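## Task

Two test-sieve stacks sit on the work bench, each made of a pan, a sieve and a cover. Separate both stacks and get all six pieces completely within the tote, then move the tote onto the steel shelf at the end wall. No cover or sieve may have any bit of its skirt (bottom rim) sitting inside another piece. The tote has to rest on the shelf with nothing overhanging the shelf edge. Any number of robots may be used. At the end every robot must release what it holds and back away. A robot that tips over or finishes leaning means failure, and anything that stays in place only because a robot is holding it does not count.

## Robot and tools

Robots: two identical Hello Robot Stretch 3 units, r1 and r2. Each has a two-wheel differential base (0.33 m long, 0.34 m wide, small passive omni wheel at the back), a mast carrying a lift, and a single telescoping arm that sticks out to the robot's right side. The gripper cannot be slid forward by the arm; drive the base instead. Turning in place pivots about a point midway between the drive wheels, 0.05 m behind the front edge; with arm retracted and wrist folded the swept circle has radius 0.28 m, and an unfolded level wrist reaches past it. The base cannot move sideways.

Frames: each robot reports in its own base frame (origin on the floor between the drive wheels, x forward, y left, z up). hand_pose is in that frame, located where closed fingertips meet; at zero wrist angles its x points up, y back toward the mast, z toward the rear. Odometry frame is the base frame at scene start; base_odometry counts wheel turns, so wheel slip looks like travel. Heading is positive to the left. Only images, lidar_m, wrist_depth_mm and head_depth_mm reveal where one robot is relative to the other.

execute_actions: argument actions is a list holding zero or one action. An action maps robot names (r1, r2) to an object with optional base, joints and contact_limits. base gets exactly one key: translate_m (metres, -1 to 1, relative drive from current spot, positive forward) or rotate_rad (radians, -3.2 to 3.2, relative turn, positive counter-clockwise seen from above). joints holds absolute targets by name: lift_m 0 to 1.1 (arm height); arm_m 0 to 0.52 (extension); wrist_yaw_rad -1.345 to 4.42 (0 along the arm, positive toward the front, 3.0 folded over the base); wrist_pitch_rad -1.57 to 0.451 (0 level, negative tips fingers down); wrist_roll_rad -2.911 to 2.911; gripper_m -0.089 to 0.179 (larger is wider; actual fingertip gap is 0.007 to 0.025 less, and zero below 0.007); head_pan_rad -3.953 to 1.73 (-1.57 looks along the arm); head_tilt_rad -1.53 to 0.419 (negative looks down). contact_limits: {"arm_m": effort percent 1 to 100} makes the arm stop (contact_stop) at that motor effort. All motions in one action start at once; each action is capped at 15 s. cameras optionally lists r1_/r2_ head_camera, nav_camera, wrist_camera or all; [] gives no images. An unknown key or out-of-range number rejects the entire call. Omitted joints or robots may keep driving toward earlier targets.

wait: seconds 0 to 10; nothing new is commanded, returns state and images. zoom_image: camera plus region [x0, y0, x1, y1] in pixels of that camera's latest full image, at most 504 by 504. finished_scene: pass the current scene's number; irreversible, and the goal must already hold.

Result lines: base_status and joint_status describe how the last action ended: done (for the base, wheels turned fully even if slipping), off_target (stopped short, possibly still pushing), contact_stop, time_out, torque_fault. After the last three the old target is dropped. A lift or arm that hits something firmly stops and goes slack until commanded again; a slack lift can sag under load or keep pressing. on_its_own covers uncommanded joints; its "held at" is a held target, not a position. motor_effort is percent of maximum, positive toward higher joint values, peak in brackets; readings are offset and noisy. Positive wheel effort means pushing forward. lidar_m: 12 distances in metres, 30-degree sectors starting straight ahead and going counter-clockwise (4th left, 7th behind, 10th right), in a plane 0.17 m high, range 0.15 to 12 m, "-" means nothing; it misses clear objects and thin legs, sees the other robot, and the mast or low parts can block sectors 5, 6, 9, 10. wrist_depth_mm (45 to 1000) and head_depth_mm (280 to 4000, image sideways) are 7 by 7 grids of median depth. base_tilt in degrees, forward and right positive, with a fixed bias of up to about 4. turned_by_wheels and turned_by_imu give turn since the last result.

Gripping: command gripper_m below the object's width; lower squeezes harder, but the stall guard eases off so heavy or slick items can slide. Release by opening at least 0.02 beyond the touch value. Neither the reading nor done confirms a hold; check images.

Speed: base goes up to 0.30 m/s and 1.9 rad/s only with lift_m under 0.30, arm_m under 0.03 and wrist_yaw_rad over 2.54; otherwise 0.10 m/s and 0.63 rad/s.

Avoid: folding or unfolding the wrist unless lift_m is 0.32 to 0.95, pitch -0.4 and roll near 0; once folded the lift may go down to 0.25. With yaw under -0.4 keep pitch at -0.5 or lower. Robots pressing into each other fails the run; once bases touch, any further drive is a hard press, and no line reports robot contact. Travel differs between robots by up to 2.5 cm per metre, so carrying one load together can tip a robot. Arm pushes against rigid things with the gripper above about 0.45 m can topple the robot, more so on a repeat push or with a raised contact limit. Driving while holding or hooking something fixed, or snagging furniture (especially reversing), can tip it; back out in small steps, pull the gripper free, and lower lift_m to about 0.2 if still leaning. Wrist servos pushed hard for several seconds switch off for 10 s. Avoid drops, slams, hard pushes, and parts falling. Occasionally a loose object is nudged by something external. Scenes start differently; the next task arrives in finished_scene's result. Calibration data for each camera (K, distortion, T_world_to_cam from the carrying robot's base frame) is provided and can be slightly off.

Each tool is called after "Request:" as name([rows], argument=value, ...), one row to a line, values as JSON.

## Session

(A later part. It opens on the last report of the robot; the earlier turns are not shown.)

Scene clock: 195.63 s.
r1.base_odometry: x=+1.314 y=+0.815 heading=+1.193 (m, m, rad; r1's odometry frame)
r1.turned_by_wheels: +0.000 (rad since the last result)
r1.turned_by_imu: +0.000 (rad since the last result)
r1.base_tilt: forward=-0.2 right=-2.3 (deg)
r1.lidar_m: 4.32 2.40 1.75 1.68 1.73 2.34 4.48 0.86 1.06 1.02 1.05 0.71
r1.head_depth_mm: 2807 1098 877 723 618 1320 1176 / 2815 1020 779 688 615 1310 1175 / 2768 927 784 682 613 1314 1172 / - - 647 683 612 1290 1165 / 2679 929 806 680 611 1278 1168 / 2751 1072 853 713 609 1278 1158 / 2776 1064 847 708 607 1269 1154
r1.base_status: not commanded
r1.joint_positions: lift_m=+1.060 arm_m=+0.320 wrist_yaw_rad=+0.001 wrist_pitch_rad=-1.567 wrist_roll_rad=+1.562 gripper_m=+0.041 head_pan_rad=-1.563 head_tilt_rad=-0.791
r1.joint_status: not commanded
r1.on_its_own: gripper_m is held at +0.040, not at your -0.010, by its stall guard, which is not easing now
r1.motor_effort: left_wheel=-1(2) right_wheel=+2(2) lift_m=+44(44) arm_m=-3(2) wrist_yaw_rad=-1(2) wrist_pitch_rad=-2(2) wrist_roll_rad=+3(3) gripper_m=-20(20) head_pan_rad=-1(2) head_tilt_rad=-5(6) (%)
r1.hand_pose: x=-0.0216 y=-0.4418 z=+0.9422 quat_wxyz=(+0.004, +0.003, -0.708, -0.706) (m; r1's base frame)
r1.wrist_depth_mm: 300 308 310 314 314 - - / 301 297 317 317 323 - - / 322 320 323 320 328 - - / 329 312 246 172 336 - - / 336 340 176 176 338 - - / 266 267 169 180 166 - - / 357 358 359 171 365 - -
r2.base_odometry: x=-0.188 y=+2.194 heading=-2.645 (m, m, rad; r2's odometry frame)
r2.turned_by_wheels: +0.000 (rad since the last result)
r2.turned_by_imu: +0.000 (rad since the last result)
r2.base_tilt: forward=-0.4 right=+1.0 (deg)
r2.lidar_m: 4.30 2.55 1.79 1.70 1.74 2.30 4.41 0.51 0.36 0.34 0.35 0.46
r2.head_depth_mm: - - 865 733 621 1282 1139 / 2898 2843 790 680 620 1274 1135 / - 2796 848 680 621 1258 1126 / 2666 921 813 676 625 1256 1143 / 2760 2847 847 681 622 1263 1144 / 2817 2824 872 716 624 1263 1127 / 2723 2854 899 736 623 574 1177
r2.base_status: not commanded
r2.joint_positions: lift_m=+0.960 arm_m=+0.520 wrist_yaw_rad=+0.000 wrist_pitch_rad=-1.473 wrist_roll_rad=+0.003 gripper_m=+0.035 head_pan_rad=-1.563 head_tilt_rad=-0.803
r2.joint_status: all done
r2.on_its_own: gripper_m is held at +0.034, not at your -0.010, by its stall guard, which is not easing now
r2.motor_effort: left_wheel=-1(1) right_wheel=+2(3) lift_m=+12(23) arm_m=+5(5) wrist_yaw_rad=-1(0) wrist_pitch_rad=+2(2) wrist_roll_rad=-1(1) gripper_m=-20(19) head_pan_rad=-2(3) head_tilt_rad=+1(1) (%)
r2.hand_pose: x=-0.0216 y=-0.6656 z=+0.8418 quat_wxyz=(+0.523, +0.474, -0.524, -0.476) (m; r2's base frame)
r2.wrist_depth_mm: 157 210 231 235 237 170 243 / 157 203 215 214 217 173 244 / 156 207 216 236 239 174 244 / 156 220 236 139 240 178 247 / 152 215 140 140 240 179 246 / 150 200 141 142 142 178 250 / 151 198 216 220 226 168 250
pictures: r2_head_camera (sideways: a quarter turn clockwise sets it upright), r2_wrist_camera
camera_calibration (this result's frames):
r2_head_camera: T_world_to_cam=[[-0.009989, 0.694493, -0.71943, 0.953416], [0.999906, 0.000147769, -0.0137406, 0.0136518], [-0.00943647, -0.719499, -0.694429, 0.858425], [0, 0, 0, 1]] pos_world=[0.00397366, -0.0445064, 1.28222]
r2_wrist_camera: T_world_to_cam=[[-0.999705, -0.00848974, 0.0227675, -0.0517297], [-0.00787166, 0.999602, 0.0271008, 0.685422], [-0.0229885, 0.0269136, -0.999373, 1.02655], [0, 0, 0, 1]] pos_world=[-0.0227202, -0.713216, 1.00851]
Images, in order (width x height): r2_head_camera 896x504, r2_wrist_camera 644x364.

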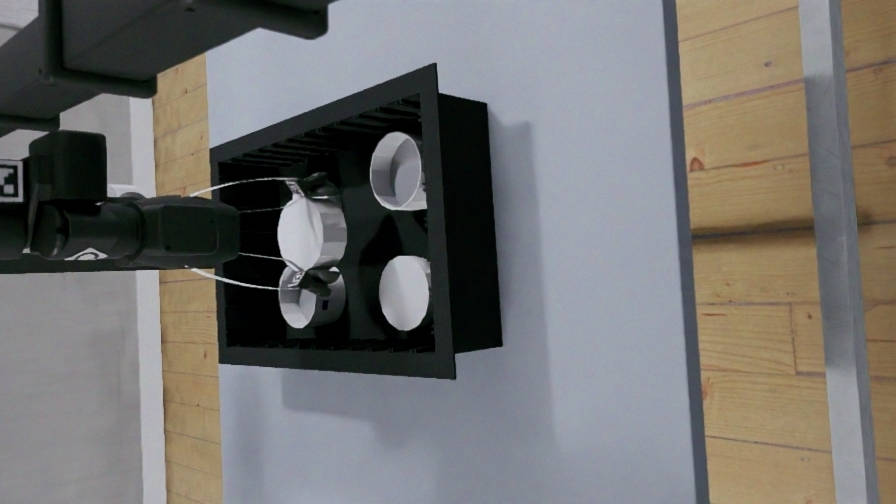

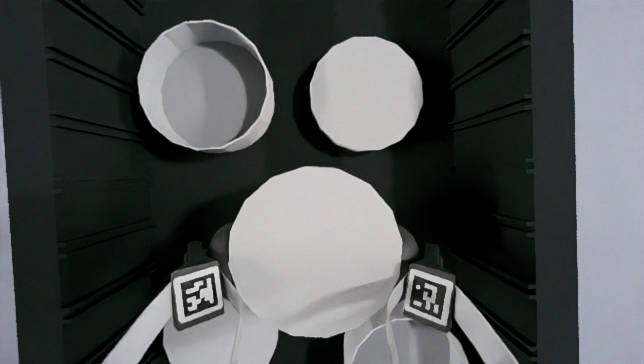

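Request:
execute_actions([
  {"r2":{"joints":{"lift_m":0.905}}},
], cameras=["r2_wrist_camera"])

Request:
execute_actions([
  {"r2":{"joints":{"gripper_m":0.108}}},
], cameras=[])

Request:
execute_actions([
  {"r2":{"joints":{"lift_m":1.02}}},
], cameras=["r2_wrist_camera"])

Request:
execute_actions([
  {"r2":{"joints":{"arm_m":0.3,"wrist_pitch_rad":-1.57}}},
], cameras=[])

Request:
execute_actions([
  {"r1":{"joints":{"arm_m":0.505}}},
], cameras=[])

Request:
execute_actions([
  {"r1":{"joints":{"lift_m":0.96}},"r2":{"joints":{"head_pan_rad":-3.0,"head_tilt_rad":-0.2}}},
], cameras=["r1_wrist_camera","r2_head_camera"])

Scene clock: 198.63 s.
r1.base_odometry: x=+1.314 y=+0.815 heading=+1.193 (m, m, rad; r1's odometry frame)
r1.turned_by_wheels: +0.000 (rad since the last result)
r1.turned_by_imu: -0.001 (rad since the last result)
r1.base_tilt: forward=-0.1 right=-2.2 (deg)
r1.lidar_m: 4.30 2.39 1.75 1.68 1.73 2.34 4.48 0.86 1.06 1.01 1.05 0.71
r1.head_depth_mm: 2811 1092 876 725 617 1316 1169 / 2807 1019 780 686 617 1320 1170 / 2759 906 814 683 614 1309 1165 / - - 671 682 613 1289 1165 / 2696 928 810 681 610 1285 1162 / 2743 1070 854 712 610 1284 1161 / 2727 1063 851 708 605 1275 1150
r1.base_status: not commanded
r1.joint_positions: lift_m=+1.060 arm_m=+0.320 wrist_yaw_rad=+0.001 wrist_pitch_rad=-1.567 wrist_roll_rad=+1.562 gripper_m=+0.041 head_pan_rad=-1.563 head_tilt_rad=-0.791
r1.joint_status: not commanded
r1.on_its_own: gripper_m is held at +0.040, not at your -0.010, by its stall guard, which is not easing now
r1.motor_effort: left_wheel=-1(1) right_wheel=+2(2) lift_m=+44(44) arm_m=-2(2) wrist_yaw_rad=-2(2) wrist_pitch_rad=-2(2) wrist_roll_rad=+3(3) gripper_m=-20(19) head_pan_rad=-2(2) head_tilt_rad=-5(5) (%)
r1.hand_pose: x=-0.0216 y=-0.4418 z=+0.9422 quat_wxyz=(+0.004, +0.003, -0.708, -0.706) (m; r1's base frame)
r1.wrist_depth_mm: 298 306 307 311 309 - - / 301 299 318 318 319 - - / 305 323 325 327 326 - - / 317 311 248 172 336 - - / 335 334 176 176 337 - - / 265 267 169 180 166 - - / 357 358 360 171 358 - -
r2.base_odometry: x=-0.188 y=+2.194 heading=-2.645 (m, m, rad; r2's odometry frame)
r2.turned_by_wheels: +0.000 (rad since the last result)
r2.turned_by_imu: +0.001 (rad since the last result)
r2.base_tilt: forward=-0.5 right=+1.0 (deg)
r2.lidar_m: 4.30 2.54 1.79 1.70 1.74 2.31 4.40 0.51 0.36 0.34 0.35 0.46
r2.head_depth_mm: 2841 - - 694 620 1282 1140 / 2763 1100 791 678 621 1275 1134 / - 923 857 681 619 1259 1122 / 2622 1556 814 678 621 1251 1145 / 2785 2817 844 683 622 1259 1143 / 2755 2838 871 717 624 1265 1128 / 2765 2853 896 736 622 575 1182
r2.base_status: not commanded
r2.joint_positions: lift_m=+0.905 arm_m=+0.520 wrist_yaw_rad=+0.000 wrist_pitch_rad=-1.473 wrist_roll_rad=+0.003 gripper_m=+0.035 head_pan_rad=-1.563 head_tilt_rad=-0.803
r2.joint_status: all done
r2.on_its_own: gripper_m is held at +0.034, not at your -0.010, by its stall guard, which is not easing now
r2.motor_effort: left_wheel=-1(1) right_wheel=+2(2) lift_m=+12(12) arm_m=+6(4) wrist_yaw_rad=+0(0) wrist_pitch_rad=+2(2) wrist_roll_rad=-1(1) gripper_m=-20(20) head_pan_rad=-2(2) head_tilt_rad=+2(1) (%)
r2.hand_pose: x=-0.0216 y=-0.6656 z=+0.7868 quat_wxyz=(+0.523, +0.474, -0.524, -0.476) (m; r2's base frame)
r2.wrist_depth_mm: 147 159 161 180 159 171 117 / 146 161 161 160 160 173 118 / 157 161 179 181 161 175 119 / 155 178 181 138 185 177 120 / 151 180 139 140 184 179 121 / 150 180 141 142 142 178 122 / 150 171 161 185 176 165 122
pictures: r2_wrist_camera
camera_calibration (this result's frames):
r2_wrist_camera: T_world_to_cam=[[-0.999705, -0.00848724, 0.0227686, -0.0504771], [-0.00787209, 0.999605, 0.0269724, 0.68705], [-0.0229885, 0.0267852, -0.999377, 0.971508], [0, 0, 0, 1]] pos_world=[-0.0227202, -0.713229, 0.953521]
Images, in order (width x height): r2_wrist_camera 644x364.

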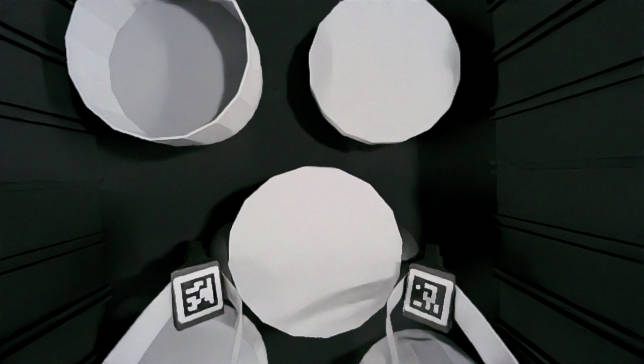

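Scene clock: 199.87 s.
r1.base_odometry: x=+1.314 y=+0.815 heading=+1.193 (m, m, rad; r1's odometry frame)
r1.turned_by_wheels: +0.000 (rad since the last result)
r1.turned_by_imu: +0.000 (rad since the last result)
r1.base_tilt: forward=+0.0 right=-2.2 (deg)
r1.lidar_m: 4.32 2.39 1.75 1.68 1.73 2.34 4.49 0.86 1.06 1.01 1.05 0.71
r1.head_depth_mm: 2850 1099 873 720 618 1309 1170 / 2813 1023 779 688 617 1313 1164 / 2789 917 809 683 613 1306 1161 / - - 677 682 610 1286 1161 / 2693 929 808 679 608 1280 1160 / 2757 1066 854 708 608 1277 1161 / 2736 1069 849 709 606 1273 1155
r1.base_status: not commanded
r1.joint_positions: lift_m=+1.060 arm_m=+0.320 wrist_yaw_rad=+0.001 wrist_pitch_rad=-1.567 wrist_roll_rad=+1.562 gripper_m=+0.041 head_pan_rad=-1.563 head_tilt_rad=-0.791
r1.joint_status: not commanded
r1.on_its_own: gripper_m is held at +0.040, not at your -0.010, by its stall guard, which is not easing now
r1.motor_effort: left_wheel=-1(1) right_wheel=+2(3) lift_m=+44(44) arm_m=-2(2) wrist_yaw_rad=-2(2) wrist_pitch_rad=-2(3) wrist_roll_rad=+3(2) gripper_m=-20(20) head_pan_rad=-3(2) head_tilt_rad=-5(5) (%)
r1.hand_pose: x=-0.0216 y=-0.4418 z=+0.9422 quat_wxyz=(+0.004, +0.003, -0.708, -0.706) (m; r1's base frame)
r1.wrist_depth_mm: 302 307 309 309 314 - - / 296 298 314 322 316 - - / 304 322 322 325 326 - - / 328 309 245 173 338 - - / 333 339 177 176 341 - - / 265 270 169 180 167 - - / 354 358 362 171 361 - -
r2.base_odometry: x=-0.188 y=+2.194 heading=-2.645 (m, m, rad; r2's odometry frame)
r2.turned_by_wheels: +0.000 (rad since the last result)
r2.turned_by_imu: +0.000 (rad since the last result)
r2.base_tilt: forward=-0.5 right=+1.0 (deg)
r2.lidar_m: 4.31 2.54 1.79 1.70 1.74 2.30 4.40 0.51 0.36 0.34 0.35 0.46
r2.head_depth_mm: 2902 - - 698 620 1285 1136 / 2724 1101 790 679 622 1274 1140 / - 922 855 679 621 1266 1119 / 2675 1561 849 676 622 1262 1139 / 2784 2854 851 680 623 1254 1139 / 2761 2845 871 718 623 1275 1123 / 2728 2862 898 737 624 575 1183
r2.base_status: not commanded
r2.joint_positions: lift_m=+0.905 arm_m=+0.520 wrist_yaw_rad=+0.000 wrist_pitch_rad=-1.473 wrist_roll_rad=+0.003 gripper_m=+0.108 head_pan_rad=-1.563 head_tilt_rad=-0.803
r2.joint_status: all done
r2.motor_effort: left_wheel=-1(1) right_wheel=+2(2) lift_m=+12(12) arm_m=+5(5) wrist_yaw_rad=-1(0) wrist_pitch_rad=+2(2) wrist_roll_rad=-1(1) gripper_m=+1(81) head_pan_rad=-2(3) head_tilt_rad=+2(1) (%)
r2.hand_pose: x=-0.0216 y=-0.6657 z=+0.7868 quat_wxyz=(+0.523, +0.474, -0.524, -0.476) (m; r2's base frame)
r2.wrist_depth_mm: 146 160 162 180 160 171 117 / 146 160 162 160 160 174 118 / 156 162 181 182 161 175 119 / 155 179 182 152 184 177 120 / 151 181 151 152 185 178 121 / 150 181 151 153 185 169 122 / 148 160 161 184 180 171 122
pictures: none
No camera images: the call's "cameras" was empty. Leave "cameras" out to get every camera's image.

Scene clock: 201.73 s.
r1.base_odometry: x=+1.314 y=+0.815 heading=+1.193 (m, m, rad; r1's odometry frame)
r1.turned_by_wheels: +0.000 (rad since the last result)
r1.turned_by_imu: +0.000 (rad since the last result)
r1.base_tilt: forward=-0.2 right=-2.2 (deg)
r1.lidar_m: 4.32 2.40 1.75 1.68 1.73 2.34 4.49 0.86 1.06 1.01 1.05 0.71
r1.head_depth_mm: 2845 1100 873 723 617 1318 1173 / 2857 1020 780 686 615 1317 1172 / 675 935 834 681 614 1319 1169 / - - 681 683 614 1283 1165 / 2711 922 809 681 611 1279 1160 / 2752 1066 855 711 609 1279 1156 / 2752 1067 849 707 606 1277 1156
r1.base_status: not commanded
r1.joint_positions: lift_m=+1.060 arm_m=+0.320 wrist_yaw_rad=+0.001 wrist_pitch_rad=-1.567 wrist_roll_rad=+1.562 gripper_m=+0.041 head_pan_rad=-1.563 head_tilt_rad=-0.791
r1.joint_status: not commanded
r1.on_its_own: gripper_m is held at +0.040, not at your -0.010, by its stall guard, which is not easing now
r1.motor_effort: left_wheel=-2(1) right_wheel=+2(3) lift_m=+44(43) arm_m=-2(2) wrist_yaw_rad=-2(2) wrist_pitch_rad=-2(2) wrist_roll_rad=+3(3) gripper_m=-18(20) head_pan_rad=-2(3) head_tilt_rad=-4(6) (%)
r1.hand_pose: x=-0.0216 y=-0.4418 z=+0.9422 quat_wxyz=(+0.004, +0.003, -0.708, -0.706) (m; r1's base frame)
r1.wrist_depth_mm: 302 307 308 312 315 - - / 298 298 316 320 322 - - / 307 321 320 329 327 - - / 328 310 246 172 336 - - / 336 333 177 175 339 - - / 266 266 169 180 165 - - / 361 358 363 170 366 - -
r2.base_odometry: x=-0.188 y=+2.194 heading=-2.645 (m, m, rad; r2's odometry frame)
r2.turned_by_wheels: +0.000 (rad since the last result)
r2.turned_by_imu: +0.000 (rad since the last result)
r2.base_tilt: forward=-0.5 right=+1.1 (deg)
r2.lidar_m: 4.30 2.54 1.79 1.70 1.74 2.30 4.41 0.51 0.36 0.34 0.35 0.46
r2.head_depth_mm: 2899 2835 892 728 619 1281 1140 / 2836 2841 796 678 620 1290 1138 / 2810 2824 851 680 620 1253 1119 / 2718 1528 855 677 621 1258 1139 / 2786 2822 840 682 623 1266 1143 / 2813 2859 869 715 624 1262 1132 / 2762 2868 895 738 623 574 1186
r2.base_status: not commanded
r2.joint_positions: lift_m=+1.020 arm_m=+0.520 wrist_yaw_rad=+0.000 wrist_pitch_rad=-1.473 wrist_roll_rad=+0.003 gripper_m=+0.108 head_pan_rad=-1.563 head_tilt_rad=-0.803
r2.joint_status: all done
r2.motor_effort: left_wheel=-1(1) right_wheel=+2(2) lift_m=+27(29) arm_m=+5(5) wrist_yaw_rad=+0(0) wrist_pitch_rad=+2(2) wrist_roll_rad=-1(1) gripper_m=+1(1) head_pan_rad=-3(2) head_tilt_rad=+1(1) (%)
r2.hand_pose: x=-0.0216 y=-0.6657 z=+0.9009 quat_wxyz=(+0.523, +0.474, -0.524, -0.476) (m; r2's base frame)
r2.wrist_depth_mm: 288 226 293 294 293 302 303 / 290 224 274 293 285 300 308 / 292 223 275 276 275 302 309 / 293 221 297 295 297 305 308 / 293 216 295 266 302 307 309 / 297 212 276 300 286 307 312 / 296 234 295 300 285 271 311
pictures: r2_wrist_camera
camera_calibration (this result's frames):
r2_wrist_camera: T_world_to_cam=[[-0.999705, -0.00848587, 0.0227691, -0.0530754], [-0.0078721, 0.999607, 0.0269116, 0.684044], [-0.0229885, 0.0267244, -0.999378, 1.08553], [0, 0, 0, 1]] pos_world=[-0.0227202, -0.713236, 1.06765]
Images, in order (width x height): r2_wrist_camera 644x364.

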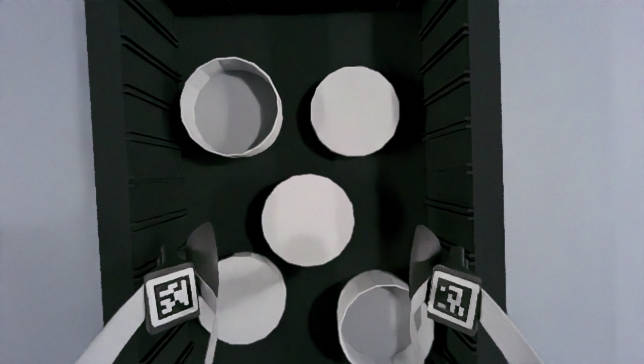

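Scene clock: 204.60 s.
r1.base_odometry: x=+1.314 y=+0.815 heading=+1.193 (m, m, rad; r1's odometry frame)
r1.turned_by_wheels: +0.000 (rad since the last result)
r1.turned_by_imu: -0.001 (rad since the last result)
r1.base_tilt: forward=-0.1 right=-2.2 (deg)
r1.lidar_m: 4.31 2.40 1.75 1.67 1.73 2.34 4.49 0.86 1.06 1.01 1.05 0.71
r1.head_depth_mm: 2805 1096 872 723 619 1322 1167 / 2788 1024 779 688 616 1314 1168 / 2768 942 832 682 614 1312 1170 / - - 681 684 614 1293 1167 / 2697 925 808 679 612 1283 1162 / 2767 1067 855 710 608 1282 1157 / 2707 1067 847 709 608 1279 1155
r1.base_status: not commanded
r1.joint_positions: lift_m=+1.060 arm_m=+0.320 wrist_yaw_rad=+0.001 wrist_pitch_rad=-1.567 wrist_roll_rad=+1.562 gripper_m=+0.041 head_pan_rad=-1.563 head_tilt_rad=-0.791
r1.joint_status: not commanded
r1.on_its_own: gripper_m is held at +0.040, not at your -0.010, by its stall guard, which is not easing now
r1.motor_effort: left_wheel=-1(2) right_wheel=+3(3) lift_m=+44(44) arm_m=-2(2) wrist_yaw_rad=-2(1) wrist_pitch_rad=-3(2) wrist_roll_rad=+3(3) gripper_m=-19(20) head_pan_rad=-2(3) head_tilt_rad=-5(5) (%)
r1.hand_pose: x=-0.0216 y=-0.4418 z=+0.9422 quat_wxyz=(+0.004, +0.003, -0.708, -0.706) (m; r1's base frame)
r1.wrist_depth_mm: 302 307 308 308 312 - - / 299 299 319 317 317 - - / 308 320 325 324 327 - - / 329 309 247 173 335 - - / 335 338 176 176 338 - - / 265 268 170 180 166 - - / 358 361 360 170 362 - -
r2.base_odometry: x=-0.188 y=+2.194 heading=-2.645 (m, m, rad; r2's odometry frame)
r2.turned_by_wheels: +0.000 (rad since the last result)
r2.turned_by_imu: +0.001 (rad since the last result)
r2.base_tilt: forward=-0.6 right=+1.1 (deg)
r2.lidar_m: 4.30 2.54 1.79 1.70 1.74 2.31 4.42 0.51 0.36 0.34 0.35 0.46
r2.head_depth_mm: 2888 2794 891 733 620 1281 1143 / - 1979 805 680 622 1288 1136 / - 2803 842 678 623 1259 1119 / 2657 2747 808 676 623 1262 1138 / 2801 2858 849 683 620 1275 1148 / 2776 2845 873 718 622 1271 1129 / 2739 2824 897 735 625 575 1174
r2.base_status: not commanded
r2.joint_positions: lift_m=+1.020 arm_m=+0.300 wrist_yaw_rad=+0.000 wrist_pitch_rad=-1.564 wrist_roll_rad=+0.003 gripper_m=+0.108 head_pan_rad=-1.563 head_tilt_rad=-0.803
r2.joint_status: all done
r2.motor_effort: left_wheel=-1(1) right_wheel=+2(2) lift_m=+26(26) arm_m=-4(5) wrist_yaw_rad=+0(1) wrist_pitch_rad=-3(4) wrist_roll_rad=-1(1) gripper_m=+1(0) head_pan_rad=-2(2) head_tilt_rad=+2(2) (%)
r2.hand_pose: x=-0.0216 y=-0.4229 z=+0.9019 quat_wxyz=(+0.501, +0.498, -0.502, -0.499) (m; r2's base frame)
r2.wrist_depth_mm: 275 201 256 278 265 208 288 / 280 214 282 285 284 229 296 / 285 204 287 288 208 211 300 / 293 291 294 299 299 304 307 / 298 296 301 305 304 310 311 / 301 303 308 311 313 316 318 / - - - - - - -
pictures: none
No camera images: the call's "cameras" was empty. Leave "cameras" out to get every camera's image.

Scene clock: 207.20 s.
r1.base_odometry: x=+1.314 y=+0.815 heading=+1.193 (m, m, rad; r1's odometry frame)
r1.turned_by_wheels: +0.000 (rad since the last result)
r1.turned_by_imu: -0.001 (rad since the last result)
r1.base_tilt: forward=-0.2 right=-2.0 (deg)
r1.lidar_m: 4.31 2.40 1.75 1.67 1.73 2.34 4.49 0.86 1.06 1.01 1.05 0.71
r1.head_depth_mm: 2846 1097 872 724 619 1321 1170 / 2838 1093 775 688 617 1315 1166 / 2836 953 832 680 614 1308 1174 / 2826 900 808 674 612 1287 1159 / 2813 999 809 679 609 1289 1161 / 2782 1064 856 711 608 1279 1154 / 2750 1067 848 708 608 1269 1161
r1.base_status: not commanded
r1.joint_positions: lift_m=+1.060 arm_m=+0.505 wrist_yaw_rad=+0.001 wrist_pitch_rad=-1.567 wrist_roll_rad=+1.563 gripper_m=+0.041 head_pan_rad=-1.563 head_tilt_rad=-0.791
r1.joint_status: all done
r1.on_its_own: gripper_m is held at +0.040, not at your -0.010, by its stall guard, which is not easing now
r1.motor_effort: left_wheel=-1(2) right_wheel=+2(1) lift_m=+44(44) arm_m=+2(1) wrist_yaw_rad=-1(1) wrist_pitch_rad=-3(2) wrist_roll_rad=+2(3) gripper_m=-21(20) head_pan_rad=-1(2) head_tilt_rad=-5(5) (%)
r1.hand_pose: x=-0.0216 y=-0.6264 z=+0.9422 quat_wxyz=(+0.004, +0.003, -0.708, -0.706) (m; r1's base frame)
r1.wrist_depth_mm: 309 293 309 292 307 310 312 / 313 294 314 299 311 316 320 / 319 322 295 323 321 327 329 / 326 314 308 173 328 337 337 / 318 320 176 177 252 342 348 / 278 280 170 181 165 355 360 / 355 361 360 170 361 362 -
r2.base_odometry: x=-0.188 y=+2.194 heading=-2.645 (m, m, rad; r2's odometry frame)
r2.turned_by_wheels: +0.000 (rad since the last result)
r2.turned_by_imu: +0.000 (rad since the last result)
r2.base_tilt: forward=-0.4 right=+1.0 (deg)
r2.lidar_m: 4.30 2.54 1.79 1.70 1.74 2.30 4.41 0.51 0.36 0.34 0.35 0.46
r2.head_depth_mm: 2869 2821 891 730 620 1281 1134 / - 1947 803 681 620 1284 1141 / - 909 843 681 621 1264 1123 / 1398 2770 811 677 623 1259 1146 / 2801 2849 848 682 622 1262 1139 / 2798 2824 870 718 625 1264 1129 / 2770 2818 900 738 624 574 1185
r2.base_status: not commanded
r2.joint_positions: lift_m=+1.020 arm_m=+0.300 wrist_yaw_rad=+0.000 wrist_pitch_rad=-1.564 wrist_roll_rad=+0.003 gripper_m=+0.108 head_pan_rad=-1.563 head_tilt_rad=-0.803
r2.joint_status: not commanded
r2.motor_effort: left_wheel=-1(1) right_wheel=+2(2) lift_m=+26(26) arm_m=-4(4) wrist_yaw_rad=+0(1) wrist_pitch_rad=-2(3) wrist_roll_rad=-1(1) gripper_m=+0(1) head_pan_rad=-2(2) head_tilt_rad=+1(1) (%)
r2.hand_pose: x=-0.0216 y=-0.4229 z=+0.9019 quat_wxyz=(+0.501, +0.498, -0.502, -0.499) (m; r2's base frame)
r2.wrist_depth_mm: 277 201 253 279 263 209 290 / 281 212 283 282 288 228 296 / 285 203 287 286 208 210 300 / 296 293 294 297 299 302 302 / 299 301 301 303 304 310 315 / 304 304 311 308 313 316 318 / - - - - - - -
pictures: none
No camera images: the call's "cameras" was empty. Leave "cameras" out to get every camera's image.

Scene clock: 208.93 s.
r1.base_odometry: x=+1.314 y=+0.815 heading=+1.193 (m, m, rad; r1's odometry frame)
r1.turned_by_wheels: +0.000 (rad since the last result)
r1.turned_by_imu: +0.000 (rad since the last result)
r1.base_tilt: forward=-0.1 right=-2.3 (deg)
r1.lidar_m: 4.31 2.40 1.75 1.68 1.73 2.34 4.48 0.86 1.06 1.01 1.04 0.71
r1.head_depth_mm: - - 824 714 620 1321 1170 / - 1016 781 687 617 1318 1174 / 2858 943 833 680 613 1315 1169 / - 938 753 673 613 1286 1167 / 2772 934 805 681 608 1280 1161 / 2782 1074 850 709 608 1280 1156 / 2749 1063 851 708 607 1266 1153
r1.base_status: not commanded
r1.joint_positions: lift_m=+0.960 arm_m=+0.505 wrist_yaw_rad=+0.001 wrist_pitch_rad=-1.567 wrist_roll_rad=+1.563 gripper_m=+0.041 head_pan_rad=-1.563 head_tilt_rad=-0.791
r1.joint_status: all done
r1.on_its_own: gripper_m is held at +0.040, not at your -0.010, by its stall guard, which is not easing now
r1.motor_effort: left_wheel=-2(1) right_wheel=+2(3) lift_m=+33(34) arm_m=+2(2) wrist_yaw_rad=-2(1) wrist_pitch_rad=-2(2) wrist_roll_rad=+2(3) gripper_m=-20(19) head_pan_rad=-3(2) head_tilt_rad=-6(6) (%)
r1.hand_pose: x=-0.0216 y=-0.6264 z=+0.8425 quat_wxyz=(+0.004, +0.003, -0.708, -0.706) (m; r1's base frame)
r1.wrist_depth_mm: 195 214 213 199 216 175 137 / 199 206 220 205 223 176 142 / 222 194 222 226 227 178 144 / 229 200 214 173 232 177 234 / 209 234 176 176 236 179 240 / 224 240 169 179 165 175 247 / 209 198 195 170 191 163 254
r2.base_odometry: x=-0.188 y=+2.194 heading=-2.645 (m, m, rad; r2's odometry frame)
r2.turned_by_wheels: +0.000 (rad since the last result)
r2.turned_by_imu: +0.000 (rad since the last result)
r2.base_tilt: forward=-0.5 right=+1.1 (deg)
r2.lidar_m: 4.30 2.54 1.79 1.70 1.74 2.30 4.41 0.51 0.36 0.34 0.35 0.46
r2.head_depth_mm: 3507 - - - - - - / 3441 - - - - - - / 3458 - - - 3527 2363 1979 / 3427 - - - 3526 2372 1971 / 3391 - - - 3532 2363 1968 / 3410 - - - 3511 2381 - / 3393 - - - 3604 2411 -
r2.base_status: not commanded
r2.joint_positions: lift_m=+1.020 arm_m=+0.300 wrist_yaw_rad=+0.000 wrist_pitch_rad=-1.564 wrist_roll_rad=+0.003 gripper_m=+0.108 head_pan_rad=-2.993 head_tilt_rad=-0.211
r2.joint_status: all done
r2.motor_effort: left_wheel=-1(1) right_wheel=+2(2) lift_m=+27(27) arm_m=-4(3) wrist_yaw_rad=+0(0) wrist_pitch_rad=-3(3) wrist_roll_rad=-1(1) gripper_m=+0(0) head_pan_rad=-2(32) head_tilt_rad=+6(41) (%)
r2.hand_pose: x=-0.0216 y=-0.4229 z=+0.9019 quat_wxyz=(+0.501, +0.498, -0.502, -0.499) (m; r2's base frame)
r2.wrist_depth_mm: 275 201 256 278 265 209 288 / 278 213 282 284 284 228 293 / 285 203 284 286 210 208 300 / 290 293 295 299 303 305 305 / 298 297 303 304 308 309 315 / 302 303 308 309 311 316 315 / - - - - - - -
pictures: r1_wrist_camera, r2_head_camera (sideways: a quarter turn clockwise sets it upright)
camera_calibration (this result's frames):
r1_wrist_camera: T_world_to_cam=[[-0.0203299, 0.999527, 0.0230619, 0.600897], [0.987158, 0.016412, 0.158902, -0.0629242], [0.158448, 0.0259961, -0.987025, 1.01164], [0, 0, 0, 1]] pos_world=[-0.0859607, -0.625879, 0.994659]
r2_head_camera: T_world_to_cam=[[0.172661, 0.0307085, -0.984502, 1.29807], [0.134634, -0.990869, -0.00729519, 0.0105471], [-0.975737, -0.131287, -0.175219, 0.188711], [0, 0, 0, 1]] pos_world=[-0.0414149, -0.00463581, 1.3111]
Images, in order (width x height): r1_wrist_camera 644x364, r2_head_camera 896x504.

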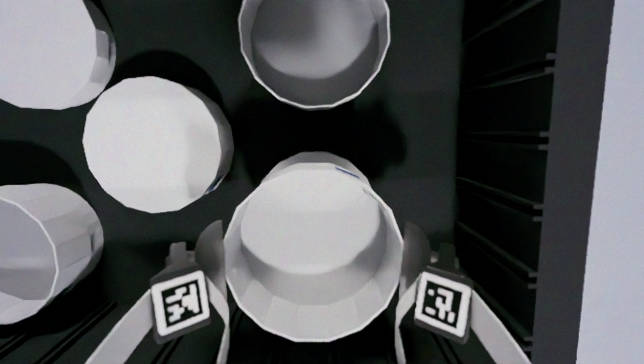

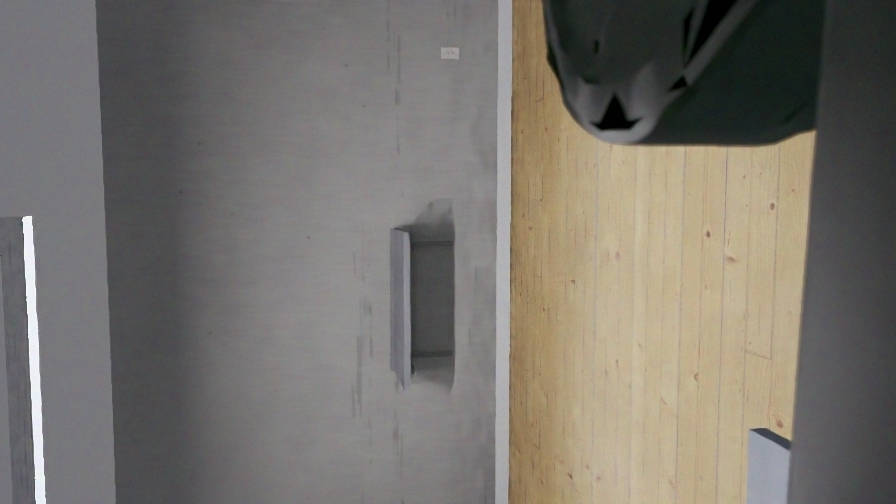

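Request:
execute_actions([
  {"r1":{"joints":{"lift_m":0.927}},"r2":{"base":{"rotate_rad":0.05},"joints":{"wrist_roll_rad":1.57,"gripper_m":0.1}}},
], cameras=["r1_wrist_camera"])

Request:
execute_actions([
  {"r1":{"joints":{"gripper_m":0.108}},"r2":{"base":{"translate_m":0.09},"joints":{"arm_m":0.36}}},
], cameras=[])

Request:
execute_actions([
  {"r1":{"joints":{"lift_m":1.02,"head_pan_rad":-0.15,"head_tilt_rad":-0.2}}},
], cameras=[])

Request:
execute_actions([
  {"r1":{"base":{"translate_m":0.02},"joints":{"arm_m":0.405}}},
], cameras=["r1_wrist_camera","r2_wrist_camera","r1_head_camera","r2_head_camera"])

Scene clock: 212.87 s.
r1.base_odometry: x=+1.314 y=+0.815 heading=+1.193 (m, m, rad; r1's odometry frame)
r1.turned_by_wheels: +0.000 (rad since the last result)
r1.turned_by_imu: -0.001 (rad since the last result)
r1.base_tilt: forward=-0.2 right=-2.3 (deg)
r1.lidar_m: 4.32 2.39 1.75 1.68 1.73 2.34 4.48 0.86 1.06 1.01 1.05 0.71
r1.head_depth_mm: 2814 - - 696 618 1313 1166 / - - 774 687 617 1316 1171 / - 963 832 681 615 1311 1162 / - 941 807 675 612 1290 1166 / 2765 998 801 681 611 1285 1160 / 2781 1066 852 710 608 1278 1155 / 2750 1062 854 708 606 1279 1155
r1.base_status: not commanded
r1.joint_positions: lift_m=+0.927 arm_m=+0.505 wrist_yaw_rad=+0.001 wrist_pitch_rad=-1.567 wrist_roll_rad=+1.563 gripper_m=+0.041 head_pan_rad=-1.563 head_tilt_rad=-0.791
r1.joint_status: all done
r1.on_its_own: gripper_m is held at +0.040, not at your -0.010, by its stall guard, which is not easing now
r1.motor_effort: left_wheel=-2(2) right_wheel=+2(2) lift_m=+33(36) arm_m=+2(2) wrist_yaw_rad=-2(2) wrist_pitch_rad=-2(2) wrist_roll_rad=+2(2) gripper_m=-20(21) head_pan_rad=-4(3) head_tilt_rad=-6(5) (%)
r1.hand_pose: x=-0.0216 y=-0.6264 z=+0.8095 quat_wxyz=(+0.004, +0.003, -0.708, -0.706) (m; r1's base frame)
r1.wrist_depth_mm: 171 185 170 169 186 175 118 / 168 160 189 173 191 174 119 / 163 163 193 193 195 176 119 / 167 167 196 173 200 177 119 / 199 203 176 176 201 178 120 / 205 208 170 180 165 176 121 / 209 198 196 170 192 162 124
r2.base_odometry: x=-0.188 y=+2.194 heading=-2.596 (m, m, rad; r2's odometry frame)
r2.turned_by_wheels: +0.050 (rad since the last result)
r2.turned_by_imu: +0.051 (rad since the last result)
r2.base_tilt: forward=-0.5 right=+1.0 (deg)
r2.lidar_m: 4.29 2.41 1.76 1.70 1.77 2.41 4.41 0.48 0.35 0.34 0.35 0.48
r2.head_depth_mm: 3471 - - - - - - / 3491 - - - 3991 - - / 3473 - - - 3466 2359 1970 / 3433 - - - 3486 2365 1963 / 3418 - - - 3489 2373 1959 / 3369 - - - 3599 2406 - / 3331 - - - 3580 2385 -
r2.base_status: done
r2.joint_positions: lift_m=+1.020 arm_m=+0.300 wrist_yaw_rad=+0.000 wrist_pitch_rad=-1.564 wrist_roll_rad=+1.566 gripper_m=+0.100 head_pan_rad=-2.993 head_tilt_rad=-0.211
r2.joint_status: all done
r2.motor_effort: left_wheel=-2(6) right_wheel=+3(7) lift_m=+26(26) arm_m=-4(4) wrist_yaw_rad=+0(0) wrist_pitch_rad=-3(2) wrist_roll_rad=+2(3) gripper_m=-1(45) head_pan_rad=-3(2) head_tilt_rad=+7(6) (%)
r2.hand_pose: x=-0.0215 y=-0.4226 z=+0.9019 quat_wxyz=(+0.002, +0.002, -0.709, -0.705) (m; r2's base frame)
r2.wrist_depth_mm: 236 232 213 278 280 - - / 278 263 280 289 288 - - / 270 268 287 293 291 - - / 263 293 290 296 301 - - / 299 276 297 307 303 - - / 301 280 279 308 312 - - / 233 227 234 316 319 - -
pictures: r1_wrist_camera
camera_calibration (this result's frames):
r1_wrist_camera: T_world_to_cam=[[-0.0203298, 0.999527, 0.0230619, 0.601659], [0.987158, 0.0164119, 0.158902, -0.0576815], [0.158448, 0.0259961, -0.987025, 0.979079], [0, 0, 0, 1]] pos_world=[-0.0859607, -0.62588, 0.961665]
Images, in order (width x height): r1_wrist_camera 644x364.

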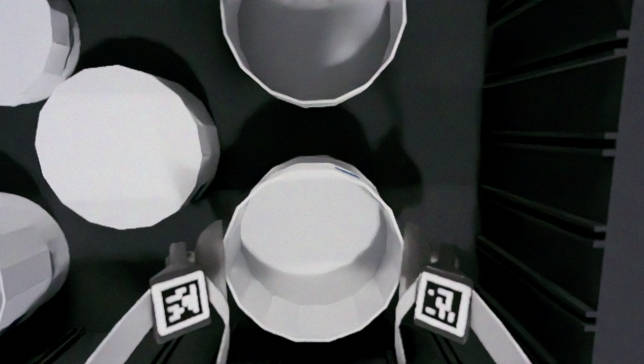

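Scene clock: 214.70 s.
r1.base_odometry: x=+1.314 y=+0.815 heading=+1.193 (m, m, rad; r1's odometry frame)
r1.turned_by_wheels: +0.000 (rad since the last result)
r1.turned_by_imu: +0.000 (rad since the last result)
r1.base_tilt: forward=-0.1 right=-2.2 (deg)
r1.lidar_m: 4.31 2.40 1.75 1.68 1.73 2.33 4.46 0.86 1.06 1.01 1.05 0.71
r1.head_depth_mm: 2806 - - 697 617 1322 1176 / - - 771 686 617 1314 1171 / - 968 833 683 614 1312 1169 / - 958 805 673 613 1289 1167 / 2760 999 810 680 610 1280 1159 / 2752 1072 851 710 610 1274 1157 / 2714 1064 853 708 605 1282 1159
r1.base_status: not commanded
r1.joint_positions: lift_m=+0.927 arm_m=+0.505 wrist_yaw_rad=+0.001 wrist_pitch_rad=-1.567 wrist_roll_rad=+1.563 gripper_m=+0.108 head_pan_rad=-1.563 head_tilt_rad=-0.791
r1.joint_status: all done
r1.motor_effort: left_wheel=-3(2) right_wheel=+3(2) lift_m=+33(33) arm_m=+2(2) wrist_yaw_rad=-2(1) wrist_pitch_rad=-2(3) wrist_roll_rad=+2(2) gripper_m=+1(84) head_pan_rad=-2(3) head_tilt_rad=-5(6) (%)
r1.hand_pose: x=-0.0216 y=-0.6263 z=+0.8095 quat_wxyz=(+0.004, +0.003, -0.708, -0.706) (m; r1's base frame)
r1.wrist_depth_mm: 171 186 170 169 185 175 118 / 168 160 187 172 191 176 118 / 164 162 194 196 194 177 119 / 167 166 197 178 199 177 120 / 199 203 180 180 204 178 120 / 206 207 183 183 208 162 121 / 211 196 203 183 198 181 124
r2.base_odometry: x=-0.265 y=+2.148 heading=-2.596 (m, m, rad; r2's odometry frame)
r2.turned_by_wheels: +0.000 (rad since the last result)
r2.turned_by_imu: +0.000 (rad since the last result)
r2.base_tilt: forward=-0.5 right=+0.9 (deg)
r2.lidar_m: 4.20 2.42 1.77 1.70 1.76 2.41 4.50 0.48 0.35 0.34 0.35 0.48
r2.head_depth_mm: 3470 - - - - - - / 3446 - - - 3982 - - / 3521 - - - 3505 2360 1934 / 3414 - - - 3564 2378 1970 / 3391 - - - 3544 2390 1990 / 3384 - - - 3512 2193 - / 3423 - - - 3558 997 -
r2.base_status: done
r2.joint_positions: lift_m=+1.020 arm_m=+0.360 wrist_yaw_rad=+0.000 wrist_pitch_rad=-1.564 wrist_roll_rad=+1.566 gripper_m=+0.100 head_pan_rad=-2.993 head_tilt_rad=-0.211
r2.joint_status: all done
r2.motor_effort: left_wheel=-2(4) right_wheel=+3(9) lift_m=+27(27) arm_m=+5(4) wrist_yaw_rad=-1(0) wrist_pitch_rad=-3(3) wrist_roll_rad=+1(2) gripper_m=+0(1) head_pan_rad=-3(3) head_tilt_rad=+6(6) (%)
r2.hand_pose: x=-0.0215 y=-0.4820 z=+0.9019 quat_wxyz=(+0.002, +0.001, -0.709, -0.705) (m; r2's base frame)
r2.wrist_depth_mm: 246 271 260 274 281 283 - / 250 255 282 280 285 290 - / 285 269 285 290 291 297 - / 292 292 292 291 299 300 - / 212 212 214 215 304 - - / 305 307 313 310 309 - - / 314 313 319 317 320 - -
pictures: none
No camera images: the call's "cameras" was empty. Leave "cameras" out to get every camera's image.

Scene clock: 216.37 s.
r1.base_odometry: x=+1.314 y=+0.815 heading=+1.193 (m, m, rad; r1's odometry frame)
r1.turned_by_wheels: +0.000 (rad since the last result)
r1.turned_by_imu: +0.000 (rad since the last result)
r1.base_tilt: forward=-0.2 right=-2.2 (deg)
r1.lidar_m: 4.32 2.40 1.75 1.68 1.74 2.34 4.49 0.86 1.06 1.01 1.05 0.71
r1.head_depth_mm: 3798 - - - 3151 2242 731 / 3755 - - - 3160 2231 1661 / 3791 - - - 3124 2214 1725 / 3770 - - - 3152 2237 1726 / 3763 - - - 3156 2239 1729 / 3701 3895 - - 3172 2207 1733 / 3592 3771 - - 3178 2235 1722
r1.base_status: not commanded
r1.joint_positions: lift_m=+1.020 arm_m=+0.505 wrist_yaw_rad=+0.001 wrist_pitch_rad=-1.567 wrist_roll_rad=+1.563 gripper_m=+0.108 head_pan_rad=-0.157 head_tilt_rad=-0.211
r1.joint_status: all done
r1.motor_effort: left_wheel=-2(2) right_wheel=+2(2) lift_m=+43(43) arm_m=+2(2) wrist_yaw_rad=-2(1) wrist_pitch_rad=-2(2) wrist_roll_rad=+2(3) gripper_m=+0(1) head_pan_rad=+1(28) head_tilt_rad=+5(37) (%)
r1.hand_pose: x=-0.0216 y=-0.6263 z=+0.9022 quat_wxyz=(+0.004, +0.003, -0.708, -0.706) (m; r1's base frame)
r1.wrist_depth_mm: 260 267 272 255 270 202 276 / 258 259 274 260 278 204 282 / 283 258 256 286 284 223 291 / 286 289 290 267 290 224 298 / 278 279 299 273 298 227 306 / 262 284 269 270 260 309 314 / 222 222 222 223 224 321 323
r2.base_odometry: x=-0.265 y=+2.148 heading=-2.596 (m, m, rad; r2's odometry frame)
r2.turned_by_wheels: +0.000 (rad since the last result)
r2.turned_by_imu: +0.000 (rad since the last result)
r2.base_tilt: forward=-0.5 right=+1.0 (deg)
r2.lidar_m: 4.21 2.41 1.77 1.70 1.76 2.41 4.50 0.48 0.35 0.34 0.35 0.48
r2.head_depth_mm: 3472 - - - - - - / 3478 - - - - - - / 3425 - - - 3523 2404 1942 / 3405 - - - 3527 2391 1957 / 3455 - - - 3513 2379 1964 / 3359 - - - 3558 2186 - / 3375 - - - 3593 999 -
r2.base_status: not commanded
r2.joint_positions: lift_m=+1.020 arm_m=+0.360 wrist_yaw_rad=+0.000 wrist_pitch_rad=-1.564 wrist_roll_rad=+1.566 gripper_m=+0.100 head_pan_rad=-2.993 head_tilt_rad=-0.211
r2.joint_status: not commanded
r2.motor_effort: left_wheel=-2(2) right_wheel=+3(3) lift_m=+27(27) arm_m=+5(5) wrist_yaw_rad=+0(1) wrist_pitch_rad=-3(3) wrist_roll_rad=+1(2) gripper_m=+0(1) head_pan_rad=-3(2) head_tilt_rad=+6(6) (%)
r2.hand_pose: x=-0.0215 y=-0.4820 z=+0.9019 quat_wxyz=(+0.002, +0.001, -0.709, -0.705) (m; r2's base frame)
r2.wrist_depth_mm: 248 272 260 276 279 281 - / 252 253 284 282 289 291 - / 283 268 286 290 293 293 - / 293 290 293 290 302 299 - / 212 211 213 215 303 - - / 311 307 312 308 312 - - / 314 317 315 319 321 - -
pictures: none
No camera images: the call's "cameras" was empty. Leave "cameras" out to get every camera's image.

Scene clock: 218.33 s.
r1.base_odometry: x=+1.322 y=+0.834 heading=+1.193 (m, m, rad; r1's odometry frame)
r1.turned_by_wheels: +0.000 (rad since the last result)
r1.turned_by_imu: -0.001 (rad since the last result)
r1.base_tilt: forward=-0.3 right=-2.3 (deg)
r1.lidar_m: 4.30 2.39 1.75 1.68 1.74 2.34 4.50 0.88 1.06 1.01 1.05 0.69
r1.head_depth_mm: 3766 - - - 3186 2214 728 / 3670 - - - 3154 2266 1679 / 3736 - - - 3187 2247 1728 / 3718 - - - 3171 2231 1722 / 3721 - - - 3163 2228 1734 / 3676 3812 - - 3177 2197 1711 / 3602 3780 - - 3214 2217 1708
r1.base_status: done
r1.joint_positions: lift_m=+1.020 arm_m=+0.405 wrist_yaw_rad=+0.001 wrist_pitch_rad=-1.567 wrist_roll_rad=+1.563 gripper_m=+0.108 head_pan_rad=-0.157 head_tilt_rad=-0.211
r1.joint_status: all done
r1.motor_effort: left_wheel=-1(4) right_wheel=+2(6) lift_m=+43(43) arm_m=-2(2) wrist_yaw_rad=-1(2) wrist_pitch_rad=-2(2) wrist_roll_rad=+2(2) gripper_m=+0(0) head_pan_rad=+2(2) head_tilt_rad=+5(5) (%)
r1.hand_pose: x=-0.0216 y=-0.5268 z=+0.9022 quat_wxyz=(+0.004, +0.003, -0.708, -0.706) (m; r1's base frame)
r1.wrist_depth_mm: 268 253 258 271 276 277 - / 246 274 280 277 281 281 - / 253 263 280 282 288 290 - / 287 268 271 288 293 298 - / 297 297 297 272 301 303 - / 228 236 220 219 310 316 - / 313 316 318 317 319 322 -
r2.base_odometry: x=-0.265 y=+2.148 heading=-2.596 (m, m, rad; r2's odometry frame)
r2.turned_by_wheels: +0.000 (rad since the last result)
r2.turned_by_imu: +0.000 (rad since the last result)
r2.base_tilt: forward=-0.5 right=+0.9 (deg)
r2.lidar_m: 4.22 2.41 1.76 1.70 1.76 2.41 4.52 0.48 0.35 0.34 0.35 0.48
r2.head_depth_mm: 3506 - - - - - - / 3457 - - - 3971 - - / 3440 - - - 3456 2369 1925 / 3391 - - - 3490 2412 1975 / 3392 - - - 3450 2363 1962 / 3389 - - - 3526 2193 - / 3351 - - - 3570 1003 -
r2.base_status: not commanded
r2.joint_positions: lift_m=+1.020 arm_m=+0.360 wrist_yaw_rad=+0.000 wrist_pitch_rad=-1.564 wrist_roll_rad=+1.566 gripper_m=+0.100 head_pan_rad=-2.993 head_tilt_rad=-0.211
r2.joint_status: not commanded
r2.motor_effort: left_wheel=-2(2) right_wheel=+3(3) lift_m=+26(27) arm_m=+5(5) wrist_yaw_rad=+0(0) wrist_pitch_rad=-2(3) wrist_roll_rad=+2(2) gripper_m=+1(1) head_pan_rad=-2(2) head_tilt_rad=+6(6) (%)
r2.hand_pose: x=-0.0215 y=-0.4820 z=+0.9019 quat_wxyz=(+0.002, +0.001, -0.709, -0.705) (m; r2's base frame)
r2.wrist_depth_mm: 245 272 258 275 281 284 - / 251 255 281 281 288 289 - / 282 267 284 287 290 295 - / 290 289 292 292 300 302 - / 213 213 213 213 304 - - / 306 305 308 311 309 - - / 315 318 315 319 319 - -
pictures: r1_head_camera (sideways: a quarter turn clockwise sets it upright), r1_wrist_camera, r2_head_camera (sideways: a quarter turn clockwise sets it upright), r2_wrist_camera
camera_calibration (this result's frames):
r1_head_camera: T_world_to_cam=[[-0.219455, 0.0476499, -0.974458, 1.29559], [0.200086, 0.979774, 0.002849, 0.000798211], [0.954885, -0.19435, -0.22455, 0.238591], [0, 0, 0, 1]] pos_world=[0.0563356, -0.0161462, 1.31607]
r1_wrist_camera: T_world_to_cam=[[-0.0203298, 0.99952, 0.0233849, 0.499692], [0.987158, 0.0163605, 0.158906, -0.0740745], [0.158448, 0.0263151, -0.987017, 1.06813], [0, 0, 0, 1]] pos_world=[-0.0859607, -0.526348, 1.05435]
r2_head_camera: T_world_to_cam=[[0.172299, 0.0306297, -0.984568, 1.29816], [0.134493, -0.990888, -0.00729001, 0.0105412], [-0.97582, -0.131162, -0.174849, 0.188229], [0, 0, 0, 1]] pos_world=[-0.0414121, -0.0046287, 1.31112]
r2_wrist_camera: T_world_to_cam=[[-0.0178666, 0.999729, 0.0149173, 0.462789], [0.992324, 0.0159043, 0.12264, -0.0385009], [0.122369, 0.016994, -0.992339, 1.07368], [0, 0, 0, 1]] pos_world=[-0.0849115, -0.480297, 1.06327]
Images, in order (width x height): r1_head_camera 896x504, r1_wrist_camera 644x364, r2_head_camera 896x504, r2_wrist_camera 644x364.

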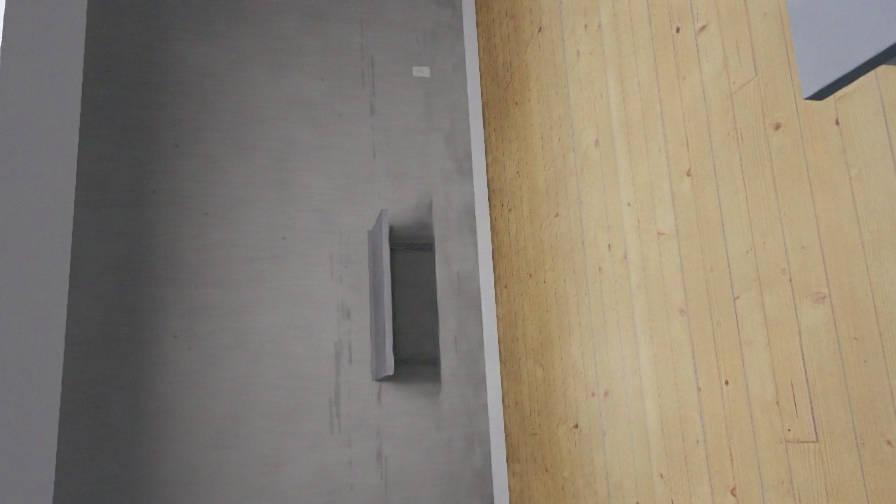

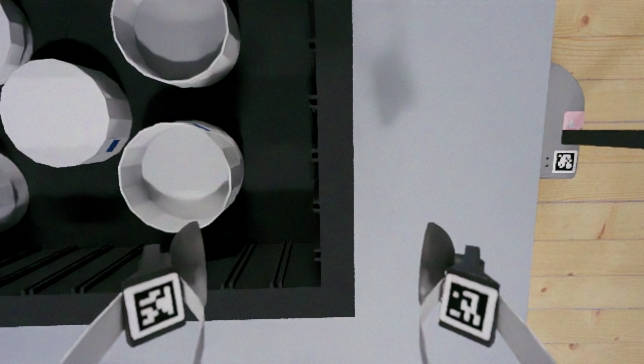

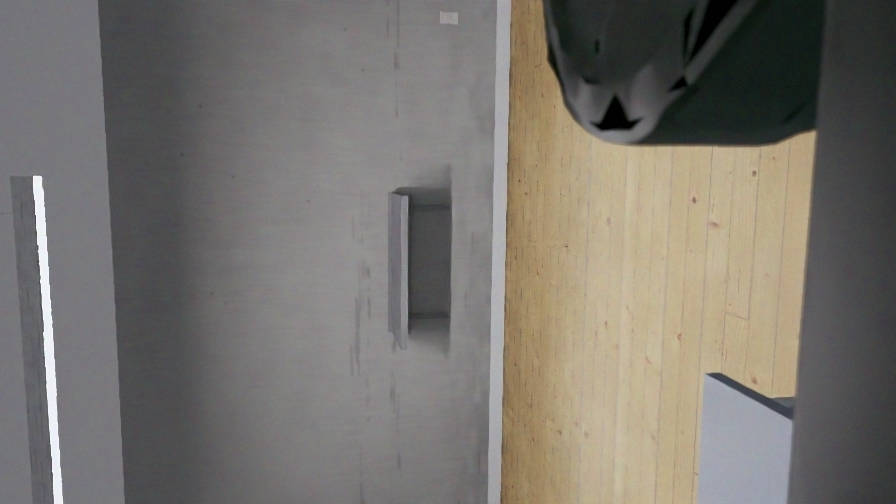

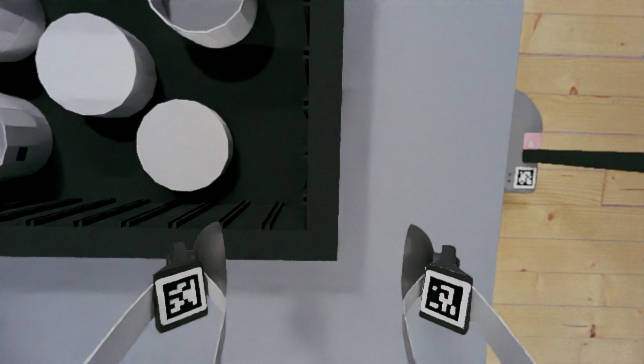

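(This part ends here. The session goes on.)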